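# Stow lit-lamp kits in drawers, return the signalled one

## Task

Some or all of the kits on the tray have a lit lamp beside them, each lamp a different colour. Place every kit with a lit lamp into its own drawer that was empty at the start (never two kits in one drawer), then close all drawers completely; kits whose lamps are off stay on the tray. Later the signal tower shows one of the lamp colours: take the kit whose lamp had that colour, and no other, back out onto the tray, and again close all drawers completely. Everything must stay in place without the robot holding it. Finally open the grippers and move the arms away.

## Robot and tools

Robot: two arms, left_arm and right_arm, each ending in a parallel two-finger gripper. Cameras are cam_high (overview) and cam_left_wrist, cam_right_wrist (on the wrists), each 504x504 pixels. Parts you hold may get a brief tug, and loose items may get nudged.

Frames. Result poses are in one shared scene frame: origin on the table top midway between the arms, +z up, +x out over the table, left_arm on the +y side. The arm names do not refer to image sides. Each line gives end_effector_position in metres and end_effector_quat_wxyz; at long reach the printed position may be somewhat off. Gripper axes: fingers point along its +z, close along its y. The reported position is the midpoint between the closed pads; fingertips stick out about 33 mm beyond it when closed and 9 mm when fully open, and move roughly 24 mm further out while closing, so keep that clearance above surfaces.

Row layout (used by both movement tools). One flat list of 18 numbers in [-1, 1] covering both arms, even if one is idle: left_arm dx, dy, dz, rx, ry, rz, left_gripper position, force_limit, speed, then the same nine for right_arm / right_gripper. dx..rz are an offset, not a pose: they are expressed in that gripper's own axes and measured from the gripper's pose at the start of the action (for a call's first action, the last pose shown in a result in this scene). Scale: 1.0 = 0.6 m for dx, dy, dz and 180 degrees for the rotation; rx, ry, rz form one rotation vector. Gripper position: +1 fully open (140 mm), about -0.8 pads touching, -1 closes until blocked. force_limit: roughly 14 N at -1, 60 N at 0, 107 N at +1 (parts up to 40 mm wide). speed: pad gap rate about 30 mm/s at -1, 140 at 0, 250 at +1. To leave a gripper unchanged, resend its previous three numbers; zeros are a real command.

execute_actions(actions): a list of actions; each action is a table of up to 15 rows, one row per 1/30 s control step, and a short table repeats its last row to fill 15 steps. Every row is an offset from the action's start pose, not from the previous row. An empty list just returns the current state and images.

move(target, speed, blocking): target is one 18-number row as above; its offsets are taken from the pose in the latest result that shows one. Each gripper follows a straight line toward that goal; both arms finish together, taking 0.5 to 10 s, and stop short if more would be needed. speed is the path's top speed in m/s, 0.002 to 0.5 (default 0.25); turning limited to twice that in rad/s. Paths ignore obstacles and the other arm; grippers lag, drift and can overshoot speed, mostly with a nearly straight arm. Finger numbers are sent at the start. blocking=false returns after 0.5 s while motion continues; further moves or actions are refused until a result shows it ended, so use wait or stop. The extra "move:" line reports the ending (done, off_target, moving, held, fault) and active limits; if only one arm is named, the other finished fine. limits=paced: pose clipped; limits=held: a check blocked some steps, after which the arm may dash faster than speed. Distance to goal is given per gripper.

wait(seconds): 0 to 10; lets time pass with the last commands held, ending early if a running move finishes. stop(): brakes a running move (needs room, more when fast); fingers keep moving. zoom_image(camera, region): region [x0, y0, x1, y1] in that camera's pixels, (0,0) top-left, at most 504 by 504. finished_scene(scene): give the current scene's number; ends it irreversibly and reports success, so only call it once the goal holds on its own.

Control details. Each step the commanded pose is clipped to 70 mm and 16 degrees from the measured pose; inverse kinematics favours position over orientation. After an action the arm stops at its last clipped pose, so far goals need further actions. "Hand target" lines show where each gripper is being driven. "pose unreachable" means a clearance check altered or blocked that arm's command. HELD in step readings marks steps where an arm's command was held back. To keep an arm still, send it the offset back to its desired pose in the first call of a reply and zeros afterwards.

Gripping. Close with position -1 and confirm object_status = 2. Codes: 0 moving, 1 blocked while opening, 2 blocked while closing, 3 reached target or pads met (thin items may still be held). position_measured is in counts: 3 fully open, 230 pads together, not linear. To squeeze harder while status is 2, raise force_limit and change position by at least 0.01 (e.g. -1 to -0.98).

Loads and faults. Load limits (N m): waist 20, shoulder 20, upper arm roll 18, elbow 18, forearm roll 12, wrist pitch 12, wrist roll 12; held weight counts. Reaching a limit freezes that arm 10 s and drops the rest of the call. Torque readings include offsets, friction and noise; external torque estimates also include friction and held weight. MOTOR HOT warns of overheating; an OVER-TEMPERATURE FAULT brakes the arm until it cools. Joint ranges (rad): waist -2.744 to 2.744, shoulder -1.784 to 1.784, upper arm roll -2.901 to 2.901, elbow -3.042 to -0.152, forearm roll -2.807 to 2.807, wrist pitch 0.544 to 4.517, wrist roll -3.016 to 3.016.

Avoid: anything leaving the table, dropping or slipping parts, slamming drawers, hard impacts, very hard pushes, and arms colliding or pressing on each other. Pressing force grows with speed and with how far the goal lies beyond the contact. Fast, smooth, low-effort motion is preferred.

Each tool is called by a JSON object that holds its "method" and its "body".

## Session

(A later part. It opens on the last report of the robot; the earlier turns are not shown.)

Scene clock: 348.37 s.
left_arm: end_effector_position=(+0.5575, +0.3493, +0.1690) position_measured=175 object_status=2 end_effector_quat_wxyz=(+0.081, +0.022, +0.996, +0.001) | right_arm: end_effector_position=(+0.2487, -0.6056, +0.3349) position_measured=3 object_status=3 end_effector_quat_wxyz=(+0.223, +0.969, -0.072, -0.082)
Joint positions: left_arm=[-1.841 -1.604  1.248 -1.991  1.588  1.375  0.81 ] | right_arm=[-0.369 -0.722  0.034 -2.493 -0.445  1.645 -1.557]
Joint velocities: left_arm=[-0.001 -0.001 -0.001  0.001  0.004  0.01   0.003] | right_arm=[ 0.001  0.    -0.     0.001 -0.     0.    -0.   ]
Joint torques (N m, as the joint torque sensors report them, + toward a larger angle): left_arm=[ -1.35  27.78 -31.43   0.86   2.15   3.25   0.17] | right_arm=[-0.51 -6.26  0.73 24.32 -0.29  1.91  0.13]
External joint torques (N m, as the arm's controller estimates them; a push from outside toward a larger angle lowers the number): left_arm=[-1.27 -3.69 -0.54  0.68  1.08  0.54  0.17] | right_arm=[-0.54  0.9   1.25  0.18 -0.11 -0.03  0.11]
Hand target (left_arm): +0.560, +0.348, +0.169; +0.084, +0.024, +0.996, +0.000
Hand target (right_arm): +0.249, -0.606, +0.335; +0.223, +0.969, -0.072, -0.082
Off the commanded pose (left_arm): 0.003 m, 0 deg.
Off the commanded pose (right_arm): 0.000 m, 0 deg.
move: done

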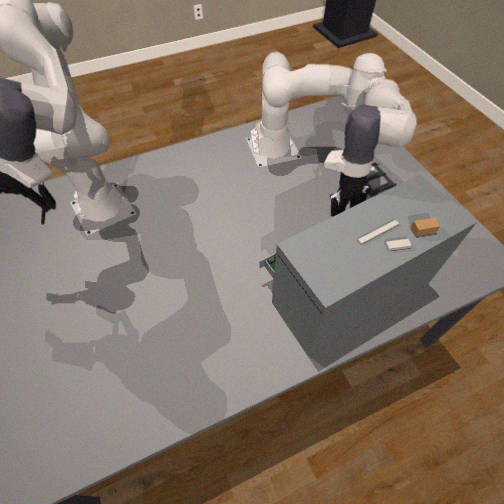

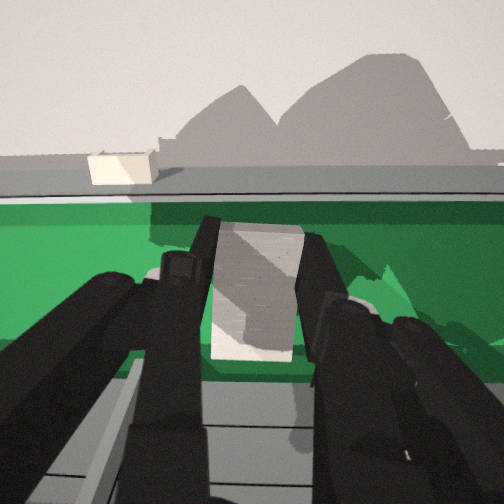

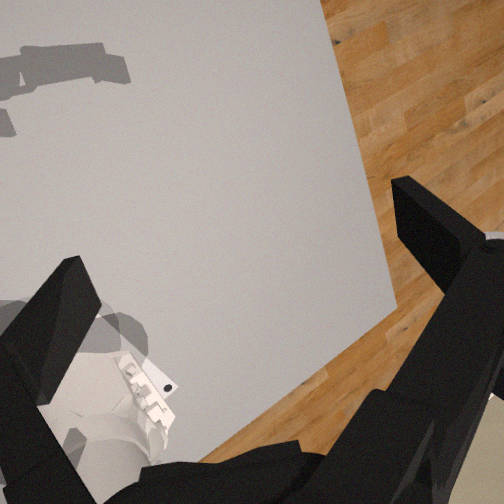

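{"method": "move", "body": {"target": [-0.003,0,0.022,0,0,0,-1,0,0,0,0,0,0,0,0,1,0,0], "speed": 0.012}}

Scene clock: 350.67 s.
left_arm: end_effector_position=(+0.5594, +0.3491, +0.1564) position_measured=175 object_status=2 end_effector_quat_wxyz=(+0.079, +0.022, +0.997, +0.001) | right_arm: end_effector_position=(+0.2487, -0.6056, +0.3349) position_measured=3 object_status=3 end_effector_quat_wxyz=(+0.223, +0.969, -0.072, -0.082)
Joint positions: left_arm=[-1.841 -1.611  1.271 -1.991  1.601  1.389  0.81 ] | right_arm=[-0.369 -0.722  0.034 -2.493 -0.445  1.645 -1.557]
Joint velocities: left_arm=[-0.     0.002  0.     0.001  0.002  0.006  0.001] | right_arm=[-0.001  0.002  0.001  0.001  0.    -0.     0.   ]
Joint torques (N m, as the joint torque sensors report them, + toward a larger angle): left_arm=[  0.31  28.04 -30.9    0.08   1.95   3.16   0.29] | right_arm=[-0.52 -6.3   0.49 24.28 -0.26  1.92  0.13]
External joint torques (N m, as the arm's controller estimates them; a push from outside toward a larger angle lowers the number): left_arm=[ 0.25 -3.5   0.19  0.04  0.86  0.47  0.29] | right_arm=[-0.56  0.71  0.98  0.25 -0.08  0.    0.11]
Hand target (left_arm): +0.561, +0.349, +0.156; +0.081, +0.022, +0.996, +0.001
Hand target (right_arm): +0.249, -0.606, +0.335; +0.223, +0.969, -0.072, -0.082
Off the commanded pose (left_arm): 0.002 m, 0 deg.
Off the commanded pose (right_arm): 0.000 m, 0 deg.
move: done

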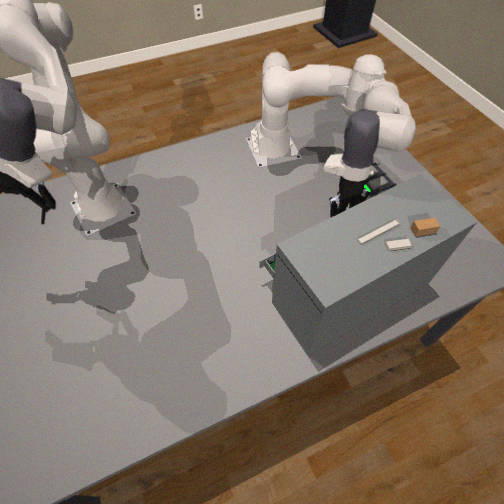

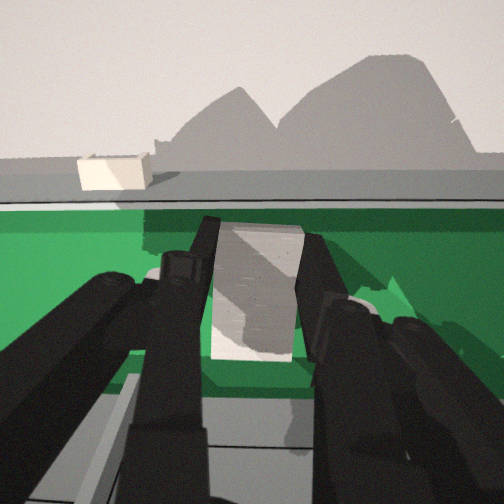

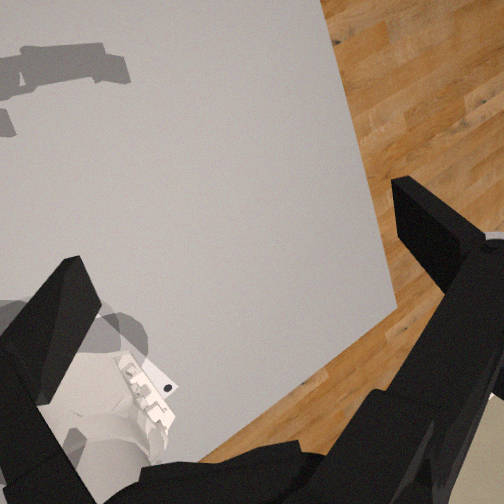

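{"method": "move", "body": {"target": [-0.008,0,0.016,0,0,0,-1,0,0,0,0,0,0,0,0,1,0,0], "speed": 0.01}}

Scene clock: 353.07 s.
left_arm: end_effector_position=(+0.5642, +0.3488, +0.1526) position_measured=175 object_status=2 end_effector_quat_wxyz=(+0.080, +0.020, +0.997, +0.001) | right_arm: end_effector_position=(+0.2487, -0.6056, +0.3349) position_measured=3 object_status=3 end_effector_quat_wxyz=(+0.223, +0.969, -0.072, -0.082)
Joint positions: left_arm=[-1.847 -1.611  1.28  -1.981  1.608  1.4    0.812] | right_arm=[-0.369 -0.722  0.034 -2.493 -0.445  1.645 -1.557]
Joint velocities: left_arm=[ 0.    -0.001  0.003  0.001 -0.     0.003  0.001] | right_arm=[-0.001  0.     0.     0.001 -0.001  0.     0.001]
Joint torques (N m, as the joint torque sensors report them, + toward a larger angle): left_arm=[ -1.27  28.08 -28.23   2.     2.46   3.07   0.35] | right_arm=[-0.46 -6.49  0.57 24.54 -0.28  1.91  0.15]
External joint torques (N m, as the arm's controller estimates them; a push from outside toward a larger angle lowers the number): left_arm=[-1.26 -3.53  2.76  2.13  1.4   0.39  0.35] | right_arm=[-0.5   0.56  1.06  0.49 -0.1  -0.02  0.13]
Hand target (left_arm): +0.566, +0.349, +0.148; +0.079, +0.022, +0.997, +0.002
Hand target (right_arm): +0.249, -0.606, +0.335; +0.223, +0.969, -0.072, -0.082
Off the commanded pose (left_arm): 0.005 m, 0 deg.
Off the commanded pose (right_arm): 0.000 m, 0 deg.
move: off_target (left_arm)

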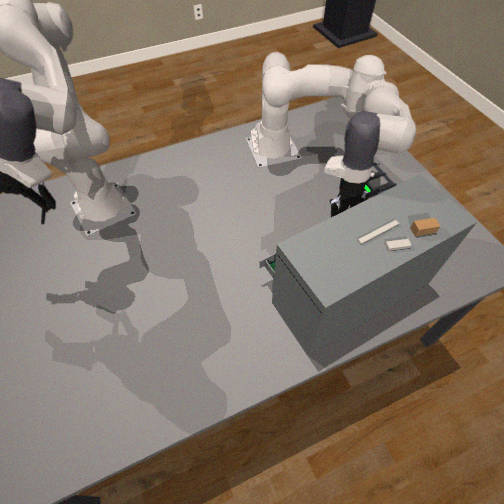

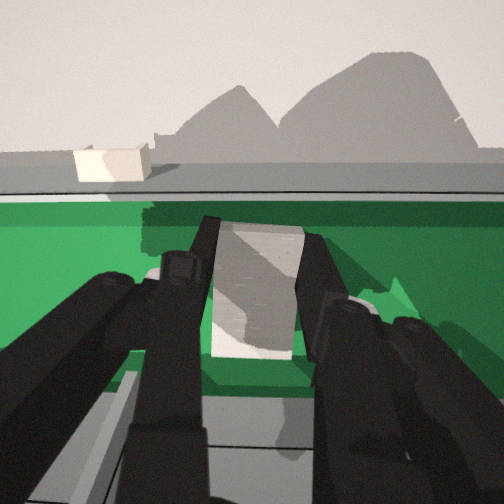

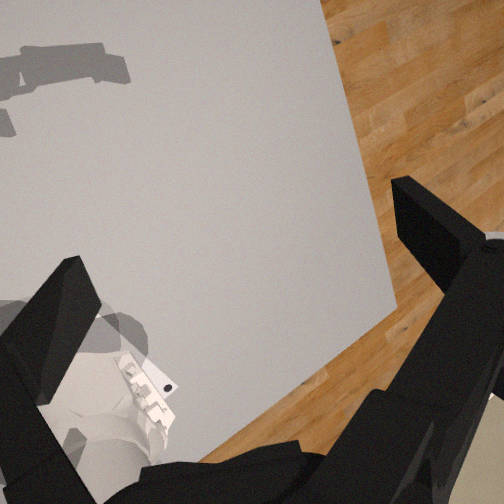

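{"method": "move", "body": {"target": [0,0,0,0,0,0,-0.2,0,0,0,0,0,0,0,0,1,0,0]}}

{"method": "move", "body": {"target": [0.01,0,-0.1,0,0,0,-0.2,0,0,0,0,0,0,0,0,1,0,0], "speed": 0.06}}

{"method": "move", "body": {"target": [0.15,0,-0.02,0,-0.15,0,-1,0,0,0,0,0,0,0,0,1,0,0], "speed": 0.15}}

{"method": "move", "body": {"target": [0.065,0,0.082,0,0,0,-1,0,0,0,0,0,0,0,0,1,0,0], "speed": 0.06}}

Scene clock: 356.37 s.
left_arm: end_effector_position=(+0.5646, +0.3487, +0.1530) position_measured=154 object_status=3 end_effector_quat_wxyz=(+0.081, +0.020, +0.997, +0.000) | right_arm: end_effector_position=(+0.2487, -0.6056, +0.3349) position_measured=3 object_status=3 end_effector_quat_wxyz=(+0.223, +0.969, -0.072, -0.082)
Joint positions: left_arm=[-1.847 -1.611  1.28  -1.98   1.609  1.401  0.812] | right_arm=[-0.369 -0.722  0.034 -2.493 -0.445  1.645 -1.557]
Joint velocities: left_arm=[ 0.001  0.     0.001 -0.001 -0.001 -0.001  0.   ] | right_arm=[ 0.002 -0.     0.001 -0.    -0.    -0.001  0.002]
Joint torques (N m, as the joint torque sensors report them, + toward a larger angle): left_arm=[  0.51  29.11 -32.2   -0.35   0.81   2.63   0.06] | right_arm=[-0.53 -6.24  0.48 24.21 -0.31  1.87  0.12]
External joint torques (N m, as the arm's controller estimates them; a push from outside toward a larger angle lowers the number): left_arm=[ 0.52 -2.55 -1.16 -0.23 -0.25 -0.06  0.06] | right_arm=[-0.59  0.87  0.95  0.16 -0.13 -0.05  0.1 ]
Hand target (left_arm): +0.564, +0.349, +0.153; +0.080, +0.020, +0.997, +0.001
Hand target (right_arm): +0.249, -0.606, +0.335; +0.223, +0.969, -0.072, -0.082
Off the commanded pose (left_arm): 0.001 m, 0 deg.
Off the commanded pose (right_arm): 0.000 m, 0 deg.
move: done

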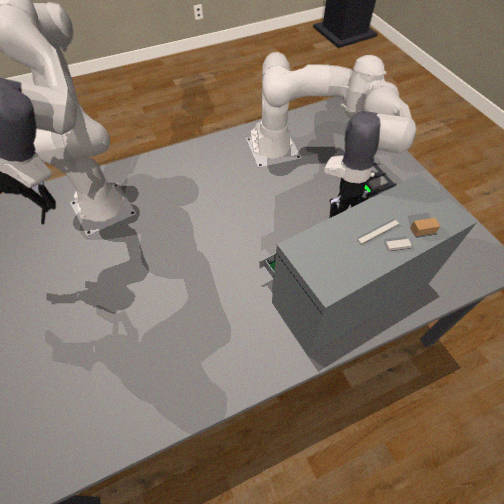

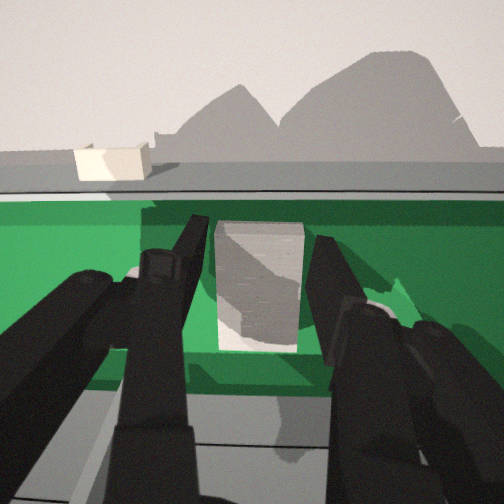

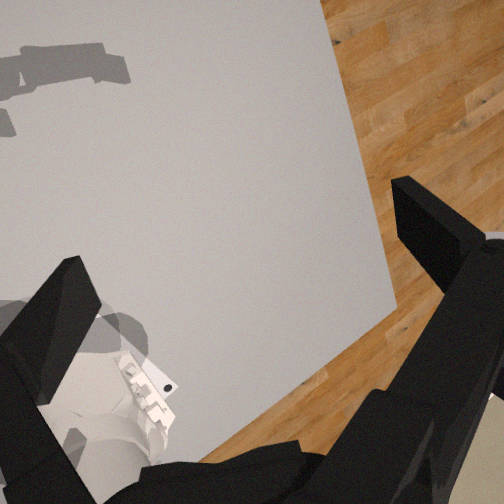

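Scene clock: 357.70 s.
left_arm: end_effector_position=(+0.5505, +0.3494, +0.2114) position_measured=154 object_status=3 end_effector_quat_wxyz=(+0.083, +0.022, +0.996, -0.001) | right_arm: end_effector_position=(+0.2487, -0.6056, +0.3349) position_measured=3 object_status=3 end_effector_quat_wxyz=(+0.223, +0.969, -0.072, -0.082)
Joint positions: left_arm=[-1.847 -1.554  1.181 -1.97   1.521  1.337  0.808] | right_arm=[-0.369 -0.722  0.034 -2.493 -0.445  1.645 -1.557]
Joint velocities: left_arm=[ 0.001 -0.001 -0.001  0.001 -0.009 -0.01  -0.003] | right_arm=[ 0.     0.001  0.002  0.    -0.002 -0.    -0.002]
Joint torques (N m, as the joint torque sensors report them, + toward a larger angle): left_arm=[ -0.56  29.64 -31.66   3.36  -0.13   2.28  -0.15] | right_arm=[-0.43 -6.53  0.54 24.4  -0.25  1.93  0.14]
External joint torques (N m, as the arm's controller estimates them; a push from outside toward a larger angle lowers the number): left_arm=[-0.69 -1.64 -1.49  1.78 -1.21 -0.43 -0.15] | right_arm=[-0.49  0.52  1.01  0.38 -0.07  0.    0.12]
Hand target (left_arm): +0.549, +0.350, +0.212; +0.081, +0.020, +0.997, -0.001
Hand target (right_arm): +0.249, -0.606, +0.335; +0.223, +0.969, -0.072, -0.082
Off the commanded pose (left_arm): 0.002 m, 0 deg.
Off the commanded pose (right_arm): 0.000 m, 0 deg.
move: done

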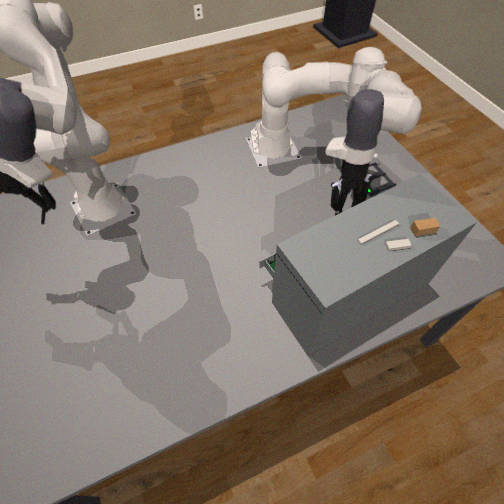

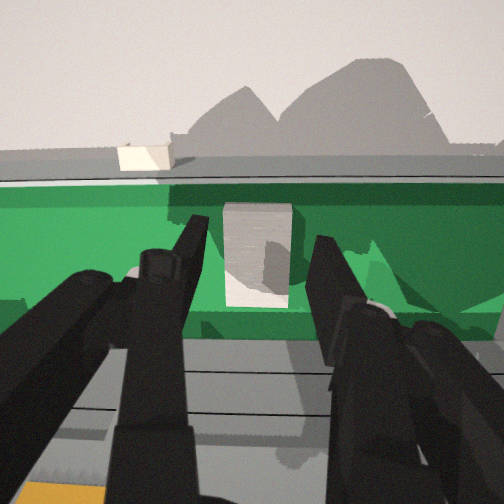

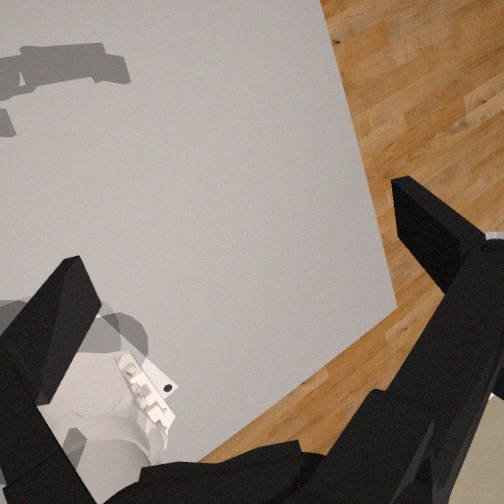

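Scene clock: 359.90 s.
left_arm: end_effector_position=(+0.4603, +0.3601, +0.2058) position_measured=233 object_status=3 end_effector_quat_wxyz=(+0.309, +0.022, +0.951, -0.003) | right_arm: end_effector_position=(+0.2487, -0.6056, +0.3349) position_measured=3 object_status=3 end_effector_quat_wxyz=(+0.223, +0.969, -0.072, -0.082)
Joint positions: left_arm=[-1.253 -1.772  1.246 -2.737  1.851  1.648  0.694] | right_arm=[-0.369 -0.722  0.034 -2.493 -0.445  1.645 -1.557]
Joint velocities: left_arm=[ 0.001  0.001 -0.002  0.     0.003  0.011 -0.007] | right_arm=[-0.     0.     0.    -0.001 -0.     0.     0.001]
Joint torques (N m, as the joint torque sensors report them, + toward a larger angle): left_arm=[  2.18  13.64 -21.63   0.88   2.65   3.41  -0.15] | right_arm=[-0.42 -6.46  0.64 24.41 -0.31  1.91  0.1 ]
External joint torques (N m, as the arm's controller estimates them; a push from outside toward a larger angle lowers the number): left_arm=[ 2.05 -2.65  1.09 -1.96  0.96  0.52 -0.14] | right_arm=[-0.43  0.63  1.16  0.39 -0.13 -0.01  0.08]
Hand target (left_arm): +0.461, +0.360, +0.207; +0.312, +0.020, +0.950, -0.005
Hand target (right_arm): +0.249, -0.606, +0.335; +0.223, +0.969, -0.072, -0.082
Off the commanded pose (left_arm): 0.007 m, 1 deg.
Off the commanded pose (right_arm): 0.000 m, 0 deg.
joint sent to its limit (left arm) — the command would take joint 2 (shoulder) past its lower limit, so that joint was sent only as far as its limit.
move: off_target (left_arm)

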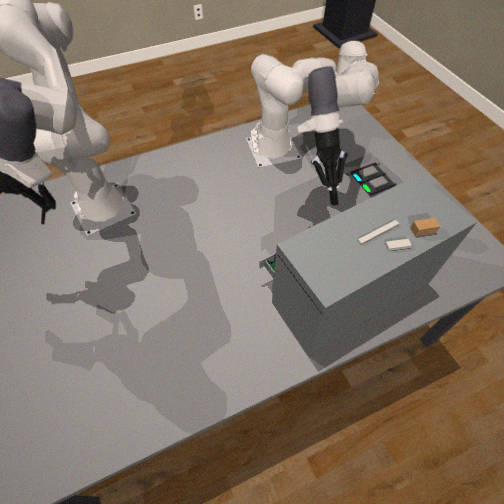

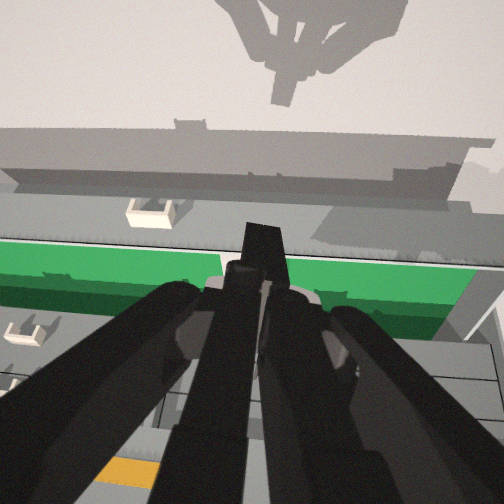

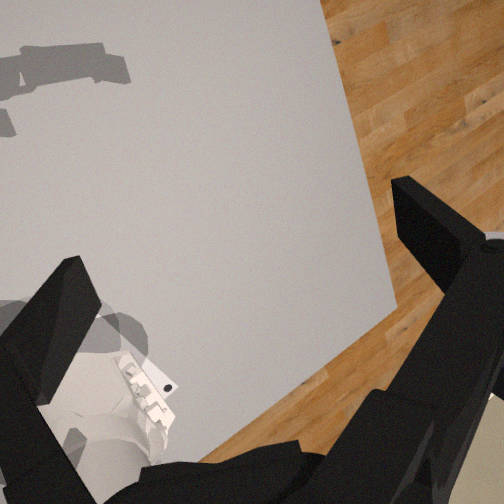

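Scene clock: 361.23 s.
left_arm: end_effector_position=(+0.4562, +0.3621, +0.1399) position_measured=233 object_status=3 end_effector_quat_wxyz=(+0.305, +0.022, +0.952, -0.000) | right_arm: end_effector_position=(+0.2487, -0.6056, +0.3349) position_measured=3 object_status=3 end_effector_quat_wxyz=(+0.223, +0.969, -0.072, -0.082)
Joint positions: left_arm=[-1.17  -1.772  1.461 -2.785  2.024  1.733  0.694] | right_arm=[-0.369 -0.722  0.034 -2.493 -0.445  1.645 -1.557]
Joint velocities: left_arm=[ 0.004  0.     0.008 -0.002  0.024  0.021  0.   ] | right_arm=[-0.001 -0.001 -0.001  0.     0.001  0.001  0.001]
Joint torques (N m, as the joint torque sensors report them, + toward a larger angle): left_arm=[  2.5   12.24 -23.35  -1.89   2.54   3.26   0.1 ] | right_arm=[-0.59 -6.43  0.56 24.66 -0.28  1.9   0.13]
External joint torques (N m, as the arm's controller estimates them; a push from outside toward a larger angle lowers the number): left_arm=[ 2.53 -2.31 -0.72 -0.96  0.96  0.37  0.12] | right_arm=[-0.58  0.69  1.13  0.6  -0.09 -0.02  0.11]
Hand target (left_arm): +0.457, +0.361, +0.141; +0.309, +0.023, +0.951, -0.001
Hand target (right_arm): +0.249, -0.606, +0.335; +0.223, +0.969, -0.072, -0.082
Off the commanded pose (left_arm): 0.004 m, 1 deg.
Off the commanded pose (right_arm): 0.000 m, 0 deg.
joint sent to its limit (left arm) — the command would take joint 2 (shoulder) past its lower limit, so that joint was sent only as far as its limit.
move: off_target (left_arm)

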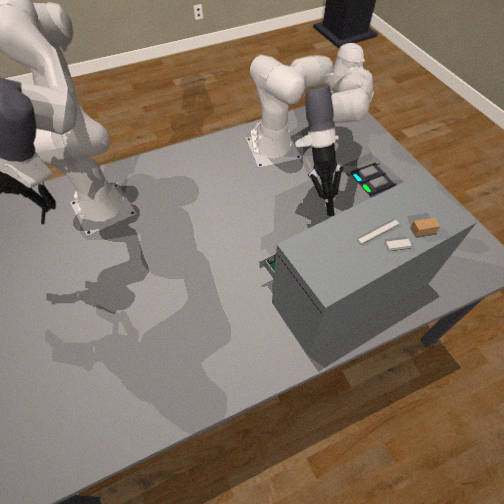

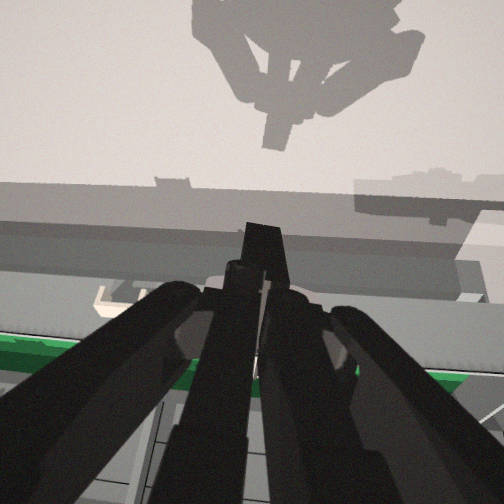

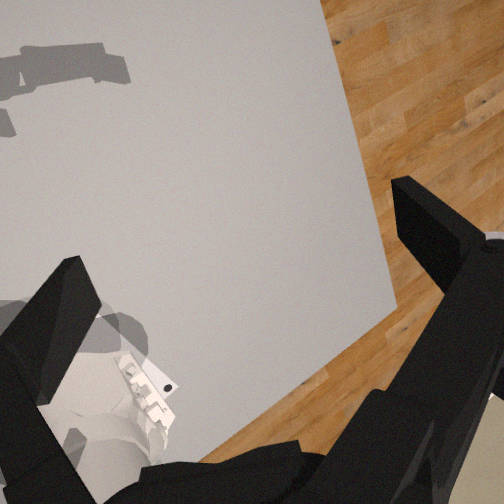

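{"method": "move", "body": {"target": [-0.192,0,0.117,0,0,0,-1,0,0,0,0,0,0,0,0,1,0,0], "speed": 0.035}}

Scene clock: 366.40 s.
left_arm: end_effector_position=(+0.5870, +0.3531, +0.1469) position_measured=233 object_status=3 end_effector_quat_wxyz=(+0.300, +0.017, +0.954, -0.002) | right_arm: end_effector_position=(+0.2487, -0.6056, +0.3349) position_measured=3 object_status=3 end_effector_quat_wxyz=(+0.223, +0.969, -0.072, -0.082)
Joint positions: left_arm=[-1.559 -1.754  1.42  -2.37   2.056  1.734  0.72 ] | right_arm=[-0.369 -0.722  0.034 -2.493 -0.445  1.645 -1.557]
Joint velocities: left_arm=[-0.004 -0.001  0.     0.005  0.001  0.     0.009] | right_arm=[ 0.001  0.001  0.001 -0.001 -0.     0.    -0.001]
Joint torques (N m, as the joint torque sensors report them, + toward a larger angle): left_arm=[ -2.08  20.47 -32.61  -0.65   3.     4.14   0.32] | right_arm=[-0.42 -6.52  0.58 24.35 -0.31  1.91  0.12]
External joint torques (N m, as the arm's controller estimates them; a push from outside toward a larger angle lowers the number): left_arm=[-2.09 -2.21 -3.47  1.63  1.45  1.22  0.34] | right_arm=[-0.46  0.52  1.08  0.37 -0.13 -0.01  0.1 ]
Hand target (left_arm): +0.591, +0.351, +0.151; +0.306, +0.022, +0.952, -0.002
Hand target (right_arm): +0.249, -0.606, +0.335; +0.223, +0.969, -0.072, -0.082
Off the commanded pose (left_arm): 0.006 m, 1 deg.
Off the commanded pose (right_arm): 0.000 m, 0 deg.
move: off_target (left_arm)

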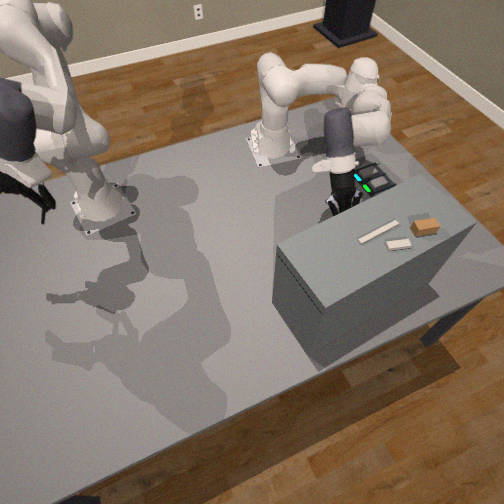

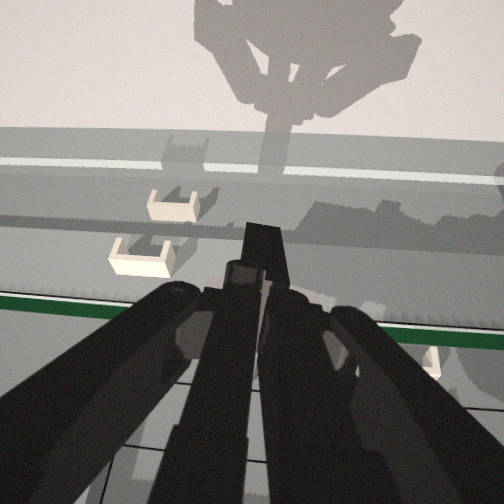

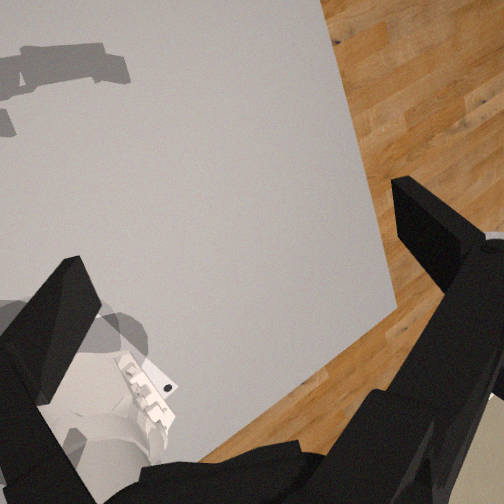

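{"method": "move", "body": {"target": [-0.03,0,0.021,0,0,0,-1,0,0,0,0,0,0,0,0,1,0,0], "speed": 0.02}}

{"method": "move", "body": {"target": [-0.008,0,0.005,0,0,0,-1,0,0,0,0,0,0,0,0,1,0,0], "speed": 0.01}}

Scene clock: 370.83 s.
left_arm: end_effector_position=(+0.6057, +0.3524, +0.1440) position_measured=233 object_status=3 end_effector_quat_wxyz=(+0.295, +0.014, +0.955, -0.002) | right_arm: end_effector_position=(+0.2487, -0.6056, +0.3349) position_measured=3 object_status=3 end_effector_quat_wxyz=(+0.223, +0.969, -0.072, -0.082)
Joint positions: left_arm=[-1.611 -1.754  1.418 -2.302  2.058  1.735  0.729] | right_arm=[-0.369 -0.722  0.034 -2.493 -0.445  1.645 -1.557]
Joint velocities: left_arm=[-0.004 -0.001  0.001  0.004  0.001 -0.001  0.006] | right_arm=[ 0.001  0.    -0.     0.001 -0.001 -0.     0.   ]
Joint torques (N m, as the joint torque sensors report them, + toward a larger angle): left_arm=[ -1.81  22.44 -31.59  -0.5    2.9    3.78   0.27] | right_arm=[-0.39 -6.47  0.59 24.34 -0.29  1.91  0.13]
External joint torques (N m, as the arm's controller estimates them; a push from outside toward a larger angle lowers the number): left_arm=[-1.84 -1.72 -1.82  2.11  1.37  0.85  0.28] | right_arm=[-0.41  0.62  1.12  0.26 -0.11 -0.01  0.11]
Hand target (left_arm): +0.609, +0.352, +0.147; +0.300, +0.017, +0.954, -0.002
Hand target (right_arm): +0.249, -0.606, +0.335; +0.223, +0.969, -0.072, -0.082
Off the commanded pose (left_arm): 0.004 m, 1 deg.
Off the commanded pose (right_arm): 0.000 m, 0 deg.
move: off_target (left_arm)

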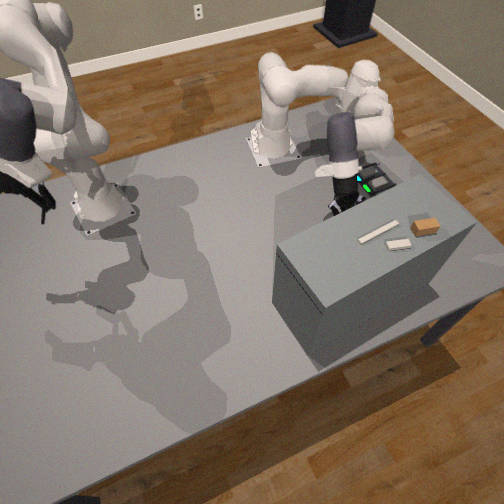

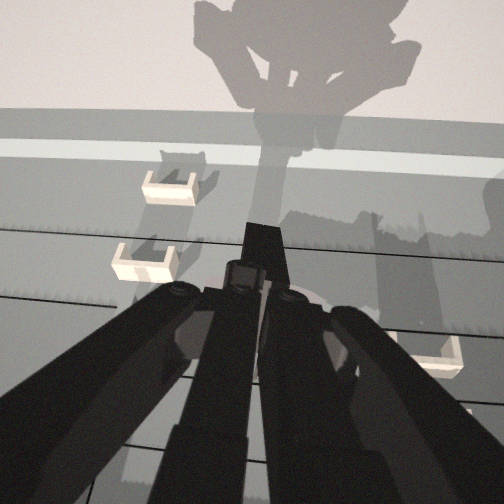

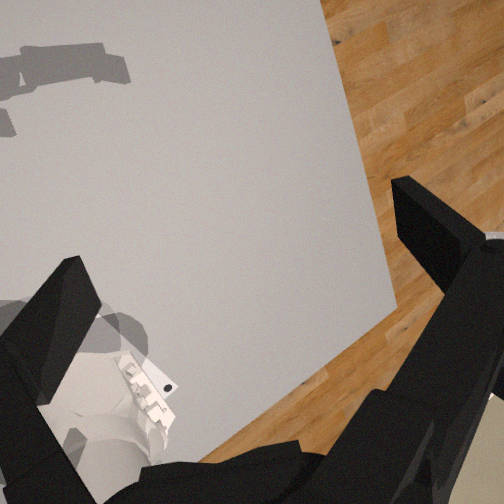

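Scene clock: 371.63 s.
left_arm: end_effector_position=(+0.6078, +0.3524, +0.1439) position_measured=233 object_status=3 end_effector_quat_wxyz=(+0.293, +0.013, +0.956, -0.001) | right_arm: end_effector_position=(+0.2487, -0.6056, +0.3349) position_measured=3 object_status=3 end_effector_quat_wxyz=(+0.223, +0.969, -0.072, -0.082)
Joint positions: left_arm=[-1.62  -1.754  1.416 -2.293  2.057  1.729  0.729] | right_arm=[-0.369 -0.722  0.034 -2.493 -0.445  1.645 -1.557]
Joint velocities: left_arm=[-0.005  0.001 -0.001  0.     0.    -0.005 -0.001] | right_arm=[-0.     0.     0.    -0.002 -0.     0.    -0.001]
Joint torques (N m, as the joint torque sensors report them, + toward a larger angle): left_arm=[ -2.19  21.02 -31.25   1.93   2.05   4.05   0.3 ] | right_arm=[-0.53 -6.33  0.55 24.35 -0.31  1.91  0.1 ]
External joint torques (N m, as the arm's controller estimates them; a push from outside toward a larger angle lowers the number): left_arm=[-2.03 -3.43 -1.35  4.72  0.53  1.12  0.32] | right_arm=[-0.57  0.72  1.05  0.35 -0.13 -0.01  0.08]
Hand target (left_arm): +0.611, +0.352, +0.144; +0.295, +0.014, +0.955, -0.002
Hand target (right_arm): +0.249, -0.606, +0.335; +0.223, +0.969, -0.072, -0.082
Off the commanded pose (left_arm): 0.004 m, 0 deg.
Off the commanded pose (right_arm): 0.000 m, 0 deg.
move: off_target (left_arm)

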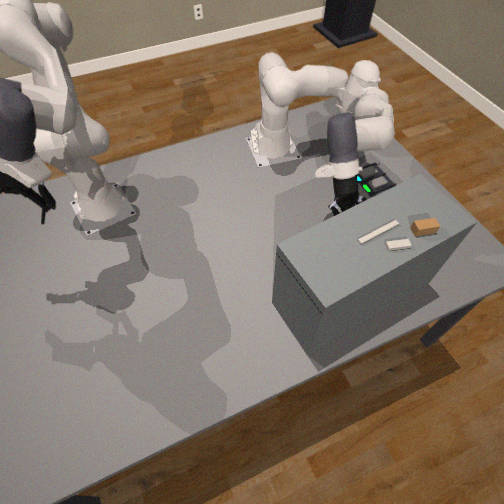

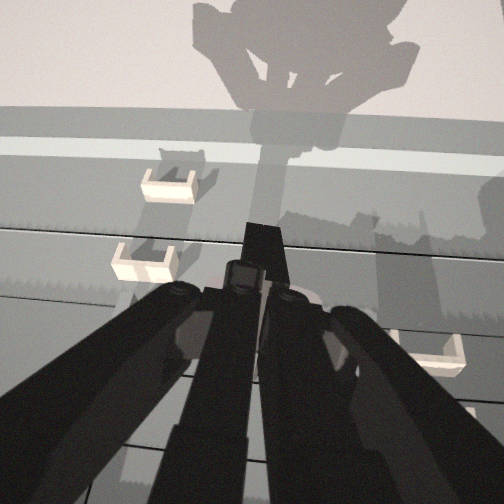

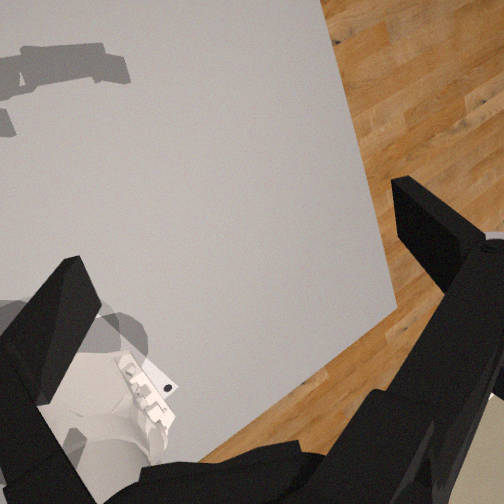

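{"method": "move", "body": {"target": [0.02,0,-0.12,0,0,0,-1,0,0,0,0,0,0,0,0,1,0,0], "speed": 0.1}}

{"method": "move", "body": {"target": [0.05,-0.11,0.02,0.094,-0.196,-0.476,-0.64,0.8,0,0,0,0,0,0,0,1,0,0], "speed": 0.2}}

Scene clock: 379.57 s.
left_arm: end_effector_position=(+0.5599, +0.3541, +0.1977) position_measured=233 object_status=3 end_effector_quat_wxyz=(+0.296, +0.015, +0.955, -0.002) | right_arm: end_effector_position=(+0.2487, -0.6056, +0.3349) position_measured=3 object_status=3 end_effector_quat_wxyz=(+0.223, +0.969, -0.072, -0.082)
Joint positions: left_arm=[-1.538 -1.731  1.29  -2.423  1.935  1.647  0.711] | right_arm=[-0.369 -0.722  0.034 -2.493 -0.445  1.645 -1.557]
Joint velocities: left_arm=[ 0.     0.001  0.001 -0.001 -0.003 -0.01  -0.005] | right_arm=[-0.     0.001 -0.001  0.001  0.     0.     0.   ]
Joint torques (N m, as the joint torque sensors report them, + toward a larger angle): left_arm=[  1.76  20.43 -30.21  -1.     0.48   2.59  -0.07] | right_arm=[-0.45 -6.39  0.41 24.45 -0.29  1.93  0.12]
External joint torques (N m, as the arm's controller estimates them; a push from outside toward a larger angle lowers the number): left_arm=[ 1.79 -1.7  -2.39 -1.18 -1.14 -0.32 -0.05] | right_arm=[-0.42  0.73  1.    0.37 -0.1   0.01  0.1 ]
Hand target (left_arm): +0.558, +0.355, +0.197; +0.294, +0.012, +0.956, -0.002
Hand target (right_arm): +0.249, -0.606, +0.335; +0.223, +0.969, -0.072, -0.082
Off the commanded pose (left_arm): 0.003 m, 0 deg.
Off the commanded pose (right_arm): 0.000 m, 0 deg.
move: done

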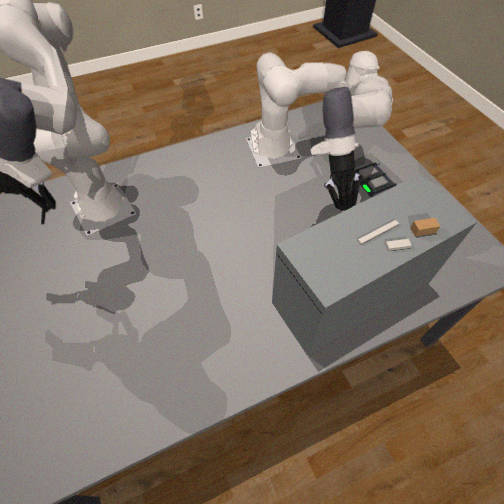

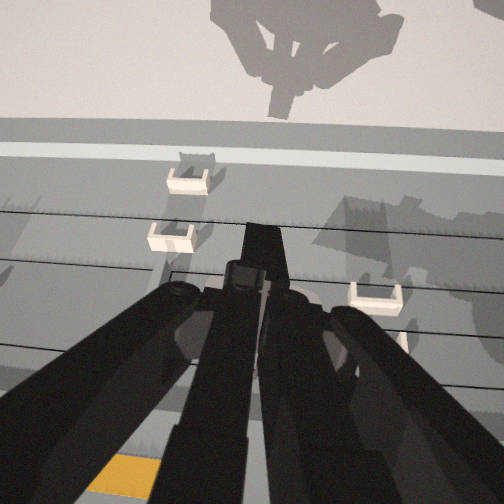

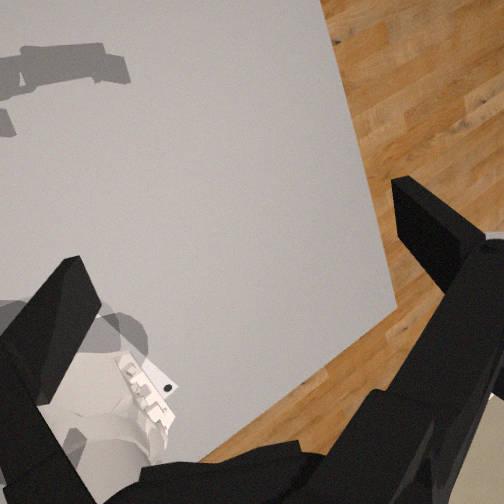

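Scene clock: 385.30 s.
left_arm: end_effector_position=(+0.5401, +0.2878, +0.1752) position_measured=210 object_status=3 end_effector_quat_wxyz=(-0.464, +0.582, -0.581, +0.331) | right_arm: end_effector_position=(+0.2487, -0.6056, +0.3349) position_measured=3 object_status=3 end_effector_quat_wxyz=(+0.223, +0.969, -0.072, -0.082)
Joint positions: left_arm=[-1.56  -1.355  1.666 -2.775  2.819  1.731 -1.599] | right_arm=[-0.369 -0.722  0.034 -2.493 -0.445  1.645 -1.557]
Joint velocities: left_arm=[-0.001  0.015 -0.     0.    -0.001  0.006 -0.048] | right_arm=[ 0.     0.001  0.001 -0.001 -0.     0.    -0.001]
Joint torques (N m, as the joint torque sensors report them, + toward a larger angle): left_arm=[ -1.2   14.57 -25.13   0.62   3.01   0.78  -0.26] | right_arm=[-0.59 -6.49  0.68 24.47 -0.3   1.94  0.11]
External joint torques (N m, as the arm's controller estimates them; a push from outside toward a larger angle lowers the number): left_arm=[-1.2  -0.35 -2.02 -0.99  0.92  0.33 -0.2 ] | right_arm=[-0.65  0.55  1.15  0.46 -0.13  0.01  0.09]
Hand target (left_arm): +0.540, +0.284, +0.177; -0.461, +0.583, -0.577, +0.338
Hand target (right_arm): +0.249, -0.606, +0.335; +0.223, +0.969, -0.072, -0.082
Off the commanded pose (left_arm): 0.005 m, 1 deg.
Off the commanded pose (right_arm): 0.000 m, 0 deg.
joint sent to its limit (left arm) — the command would take joint 5 (forearm roll) past its upper limit, so that joint was sent only as far as its limit.
move: off_target (left_arm)

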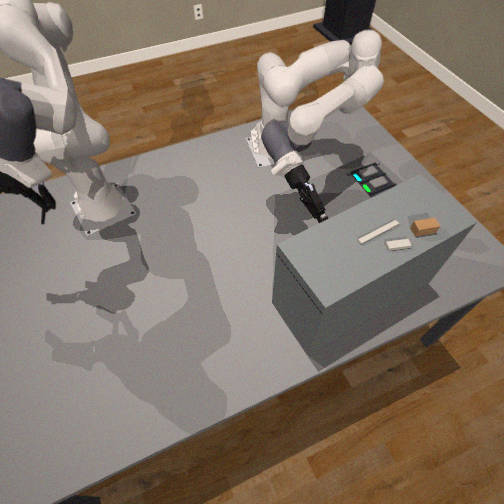

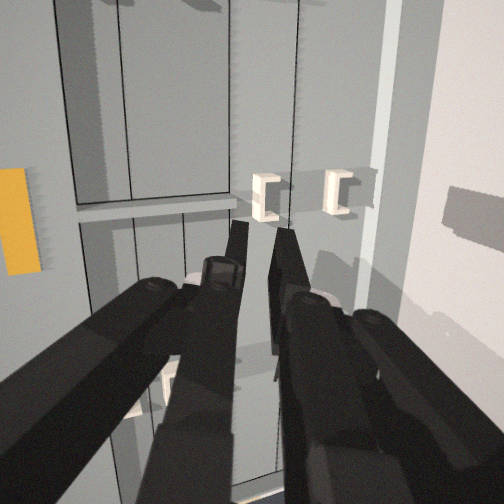

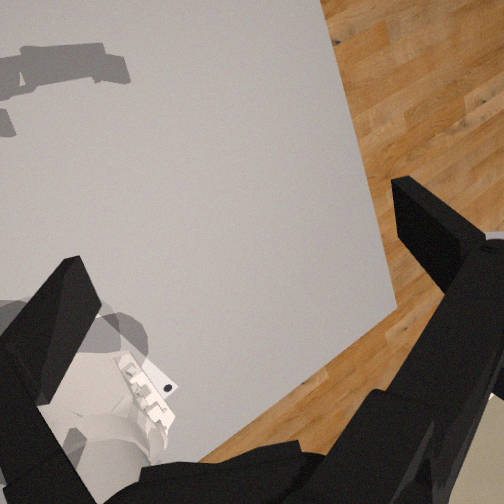

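{"method": "move", "body": {"target": [0.026,0.052,0.09,-0.04,0,0,-0.55,0.8,0,0,0,0,0,0,0,1,0,0], "speed": 0.05}}

Scene clock: 388.40 s.
left_arm: end_effector_position=(+0.5799, +0.2846, +0.1268) position_measured=199 object_status=3 end_effector_quat_wxyz=(-0.429, +0.611, -0.596, +0.296) | right_arm: end_effector_position=(+0.2487, -0.6056, +0.3349) position_measured=3 object_status=3 end_effector_quat_wxyz=(+0.223, +0.969, -0.072, -0.082)
Joint positions: left_arm=[-1.7   -1.374  1.724 -2.594  2.725  1.773 -1.578] | right_arm=[-0.369 -0.722  0.034 -2.493 -0.445  1.645 -1.557]
Joint velocities: left_arm=[-0.002  0.001  0.     0.004 -0.008  0.01   0.009] | right_arm=[ 0.001 -0.     0.    -0.001  0.001 -0.    -0.   ]
Joint torques (N m, as the joint torque sensors report them, + toward a larger angle): left_arm=[ -0.88  16.83 -26.64   1.66   0.83   1.3    0.25] | right_arm=[-0.48 -6.47  0.47 24.28 -0.29  1.9   0.13]
External joint torques (N m, as the arm's controller estimates them; a push from outside toward a larger angle lowers the number): left_arm=[-1.08 -1.65 -0.54  0.24 -1.16  0.55  0.3 ] | right_arm=[-0.49  0.57  1.01  0.29 -0.11 -0.02  0.11]
Hand target (left_arm): +0.579, +0.283, +0.124; -0.427, +0.610, -0.600, +0.294
Hand target (right_arm): +0.249, -0.606, +0.335; +0.223, +0.969, -0.072, -0.082
Off the commanded pose (left_arm): 0.002 m, 1 deg.
Off the commanded pose (right_arm): 0.000 m, 0 deg.
move: done

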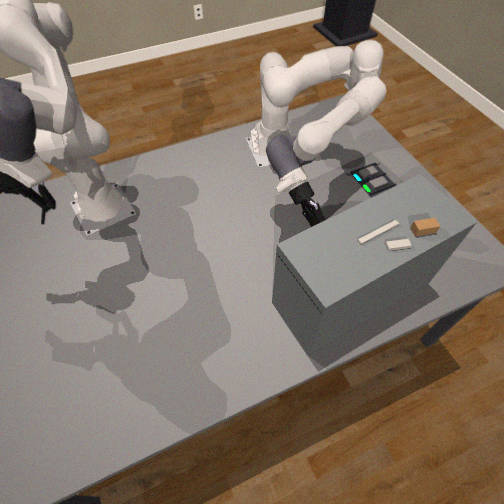

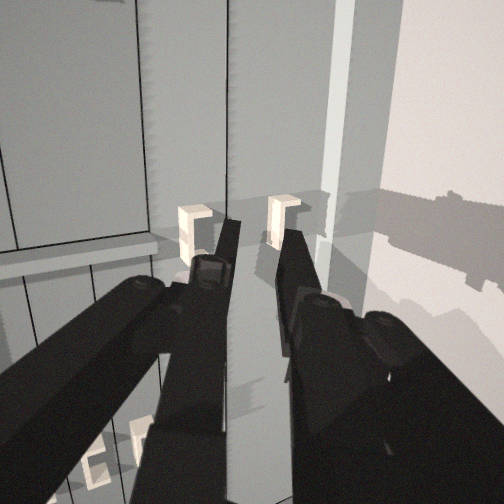

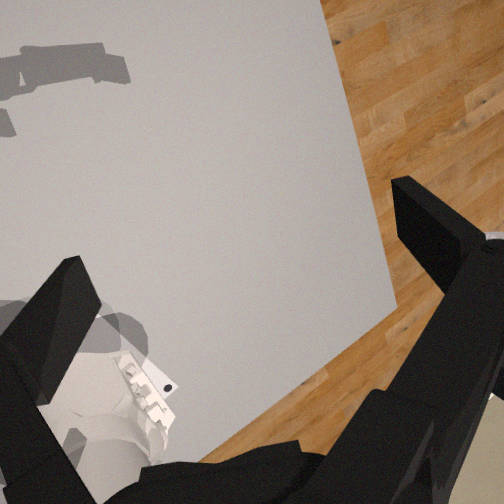

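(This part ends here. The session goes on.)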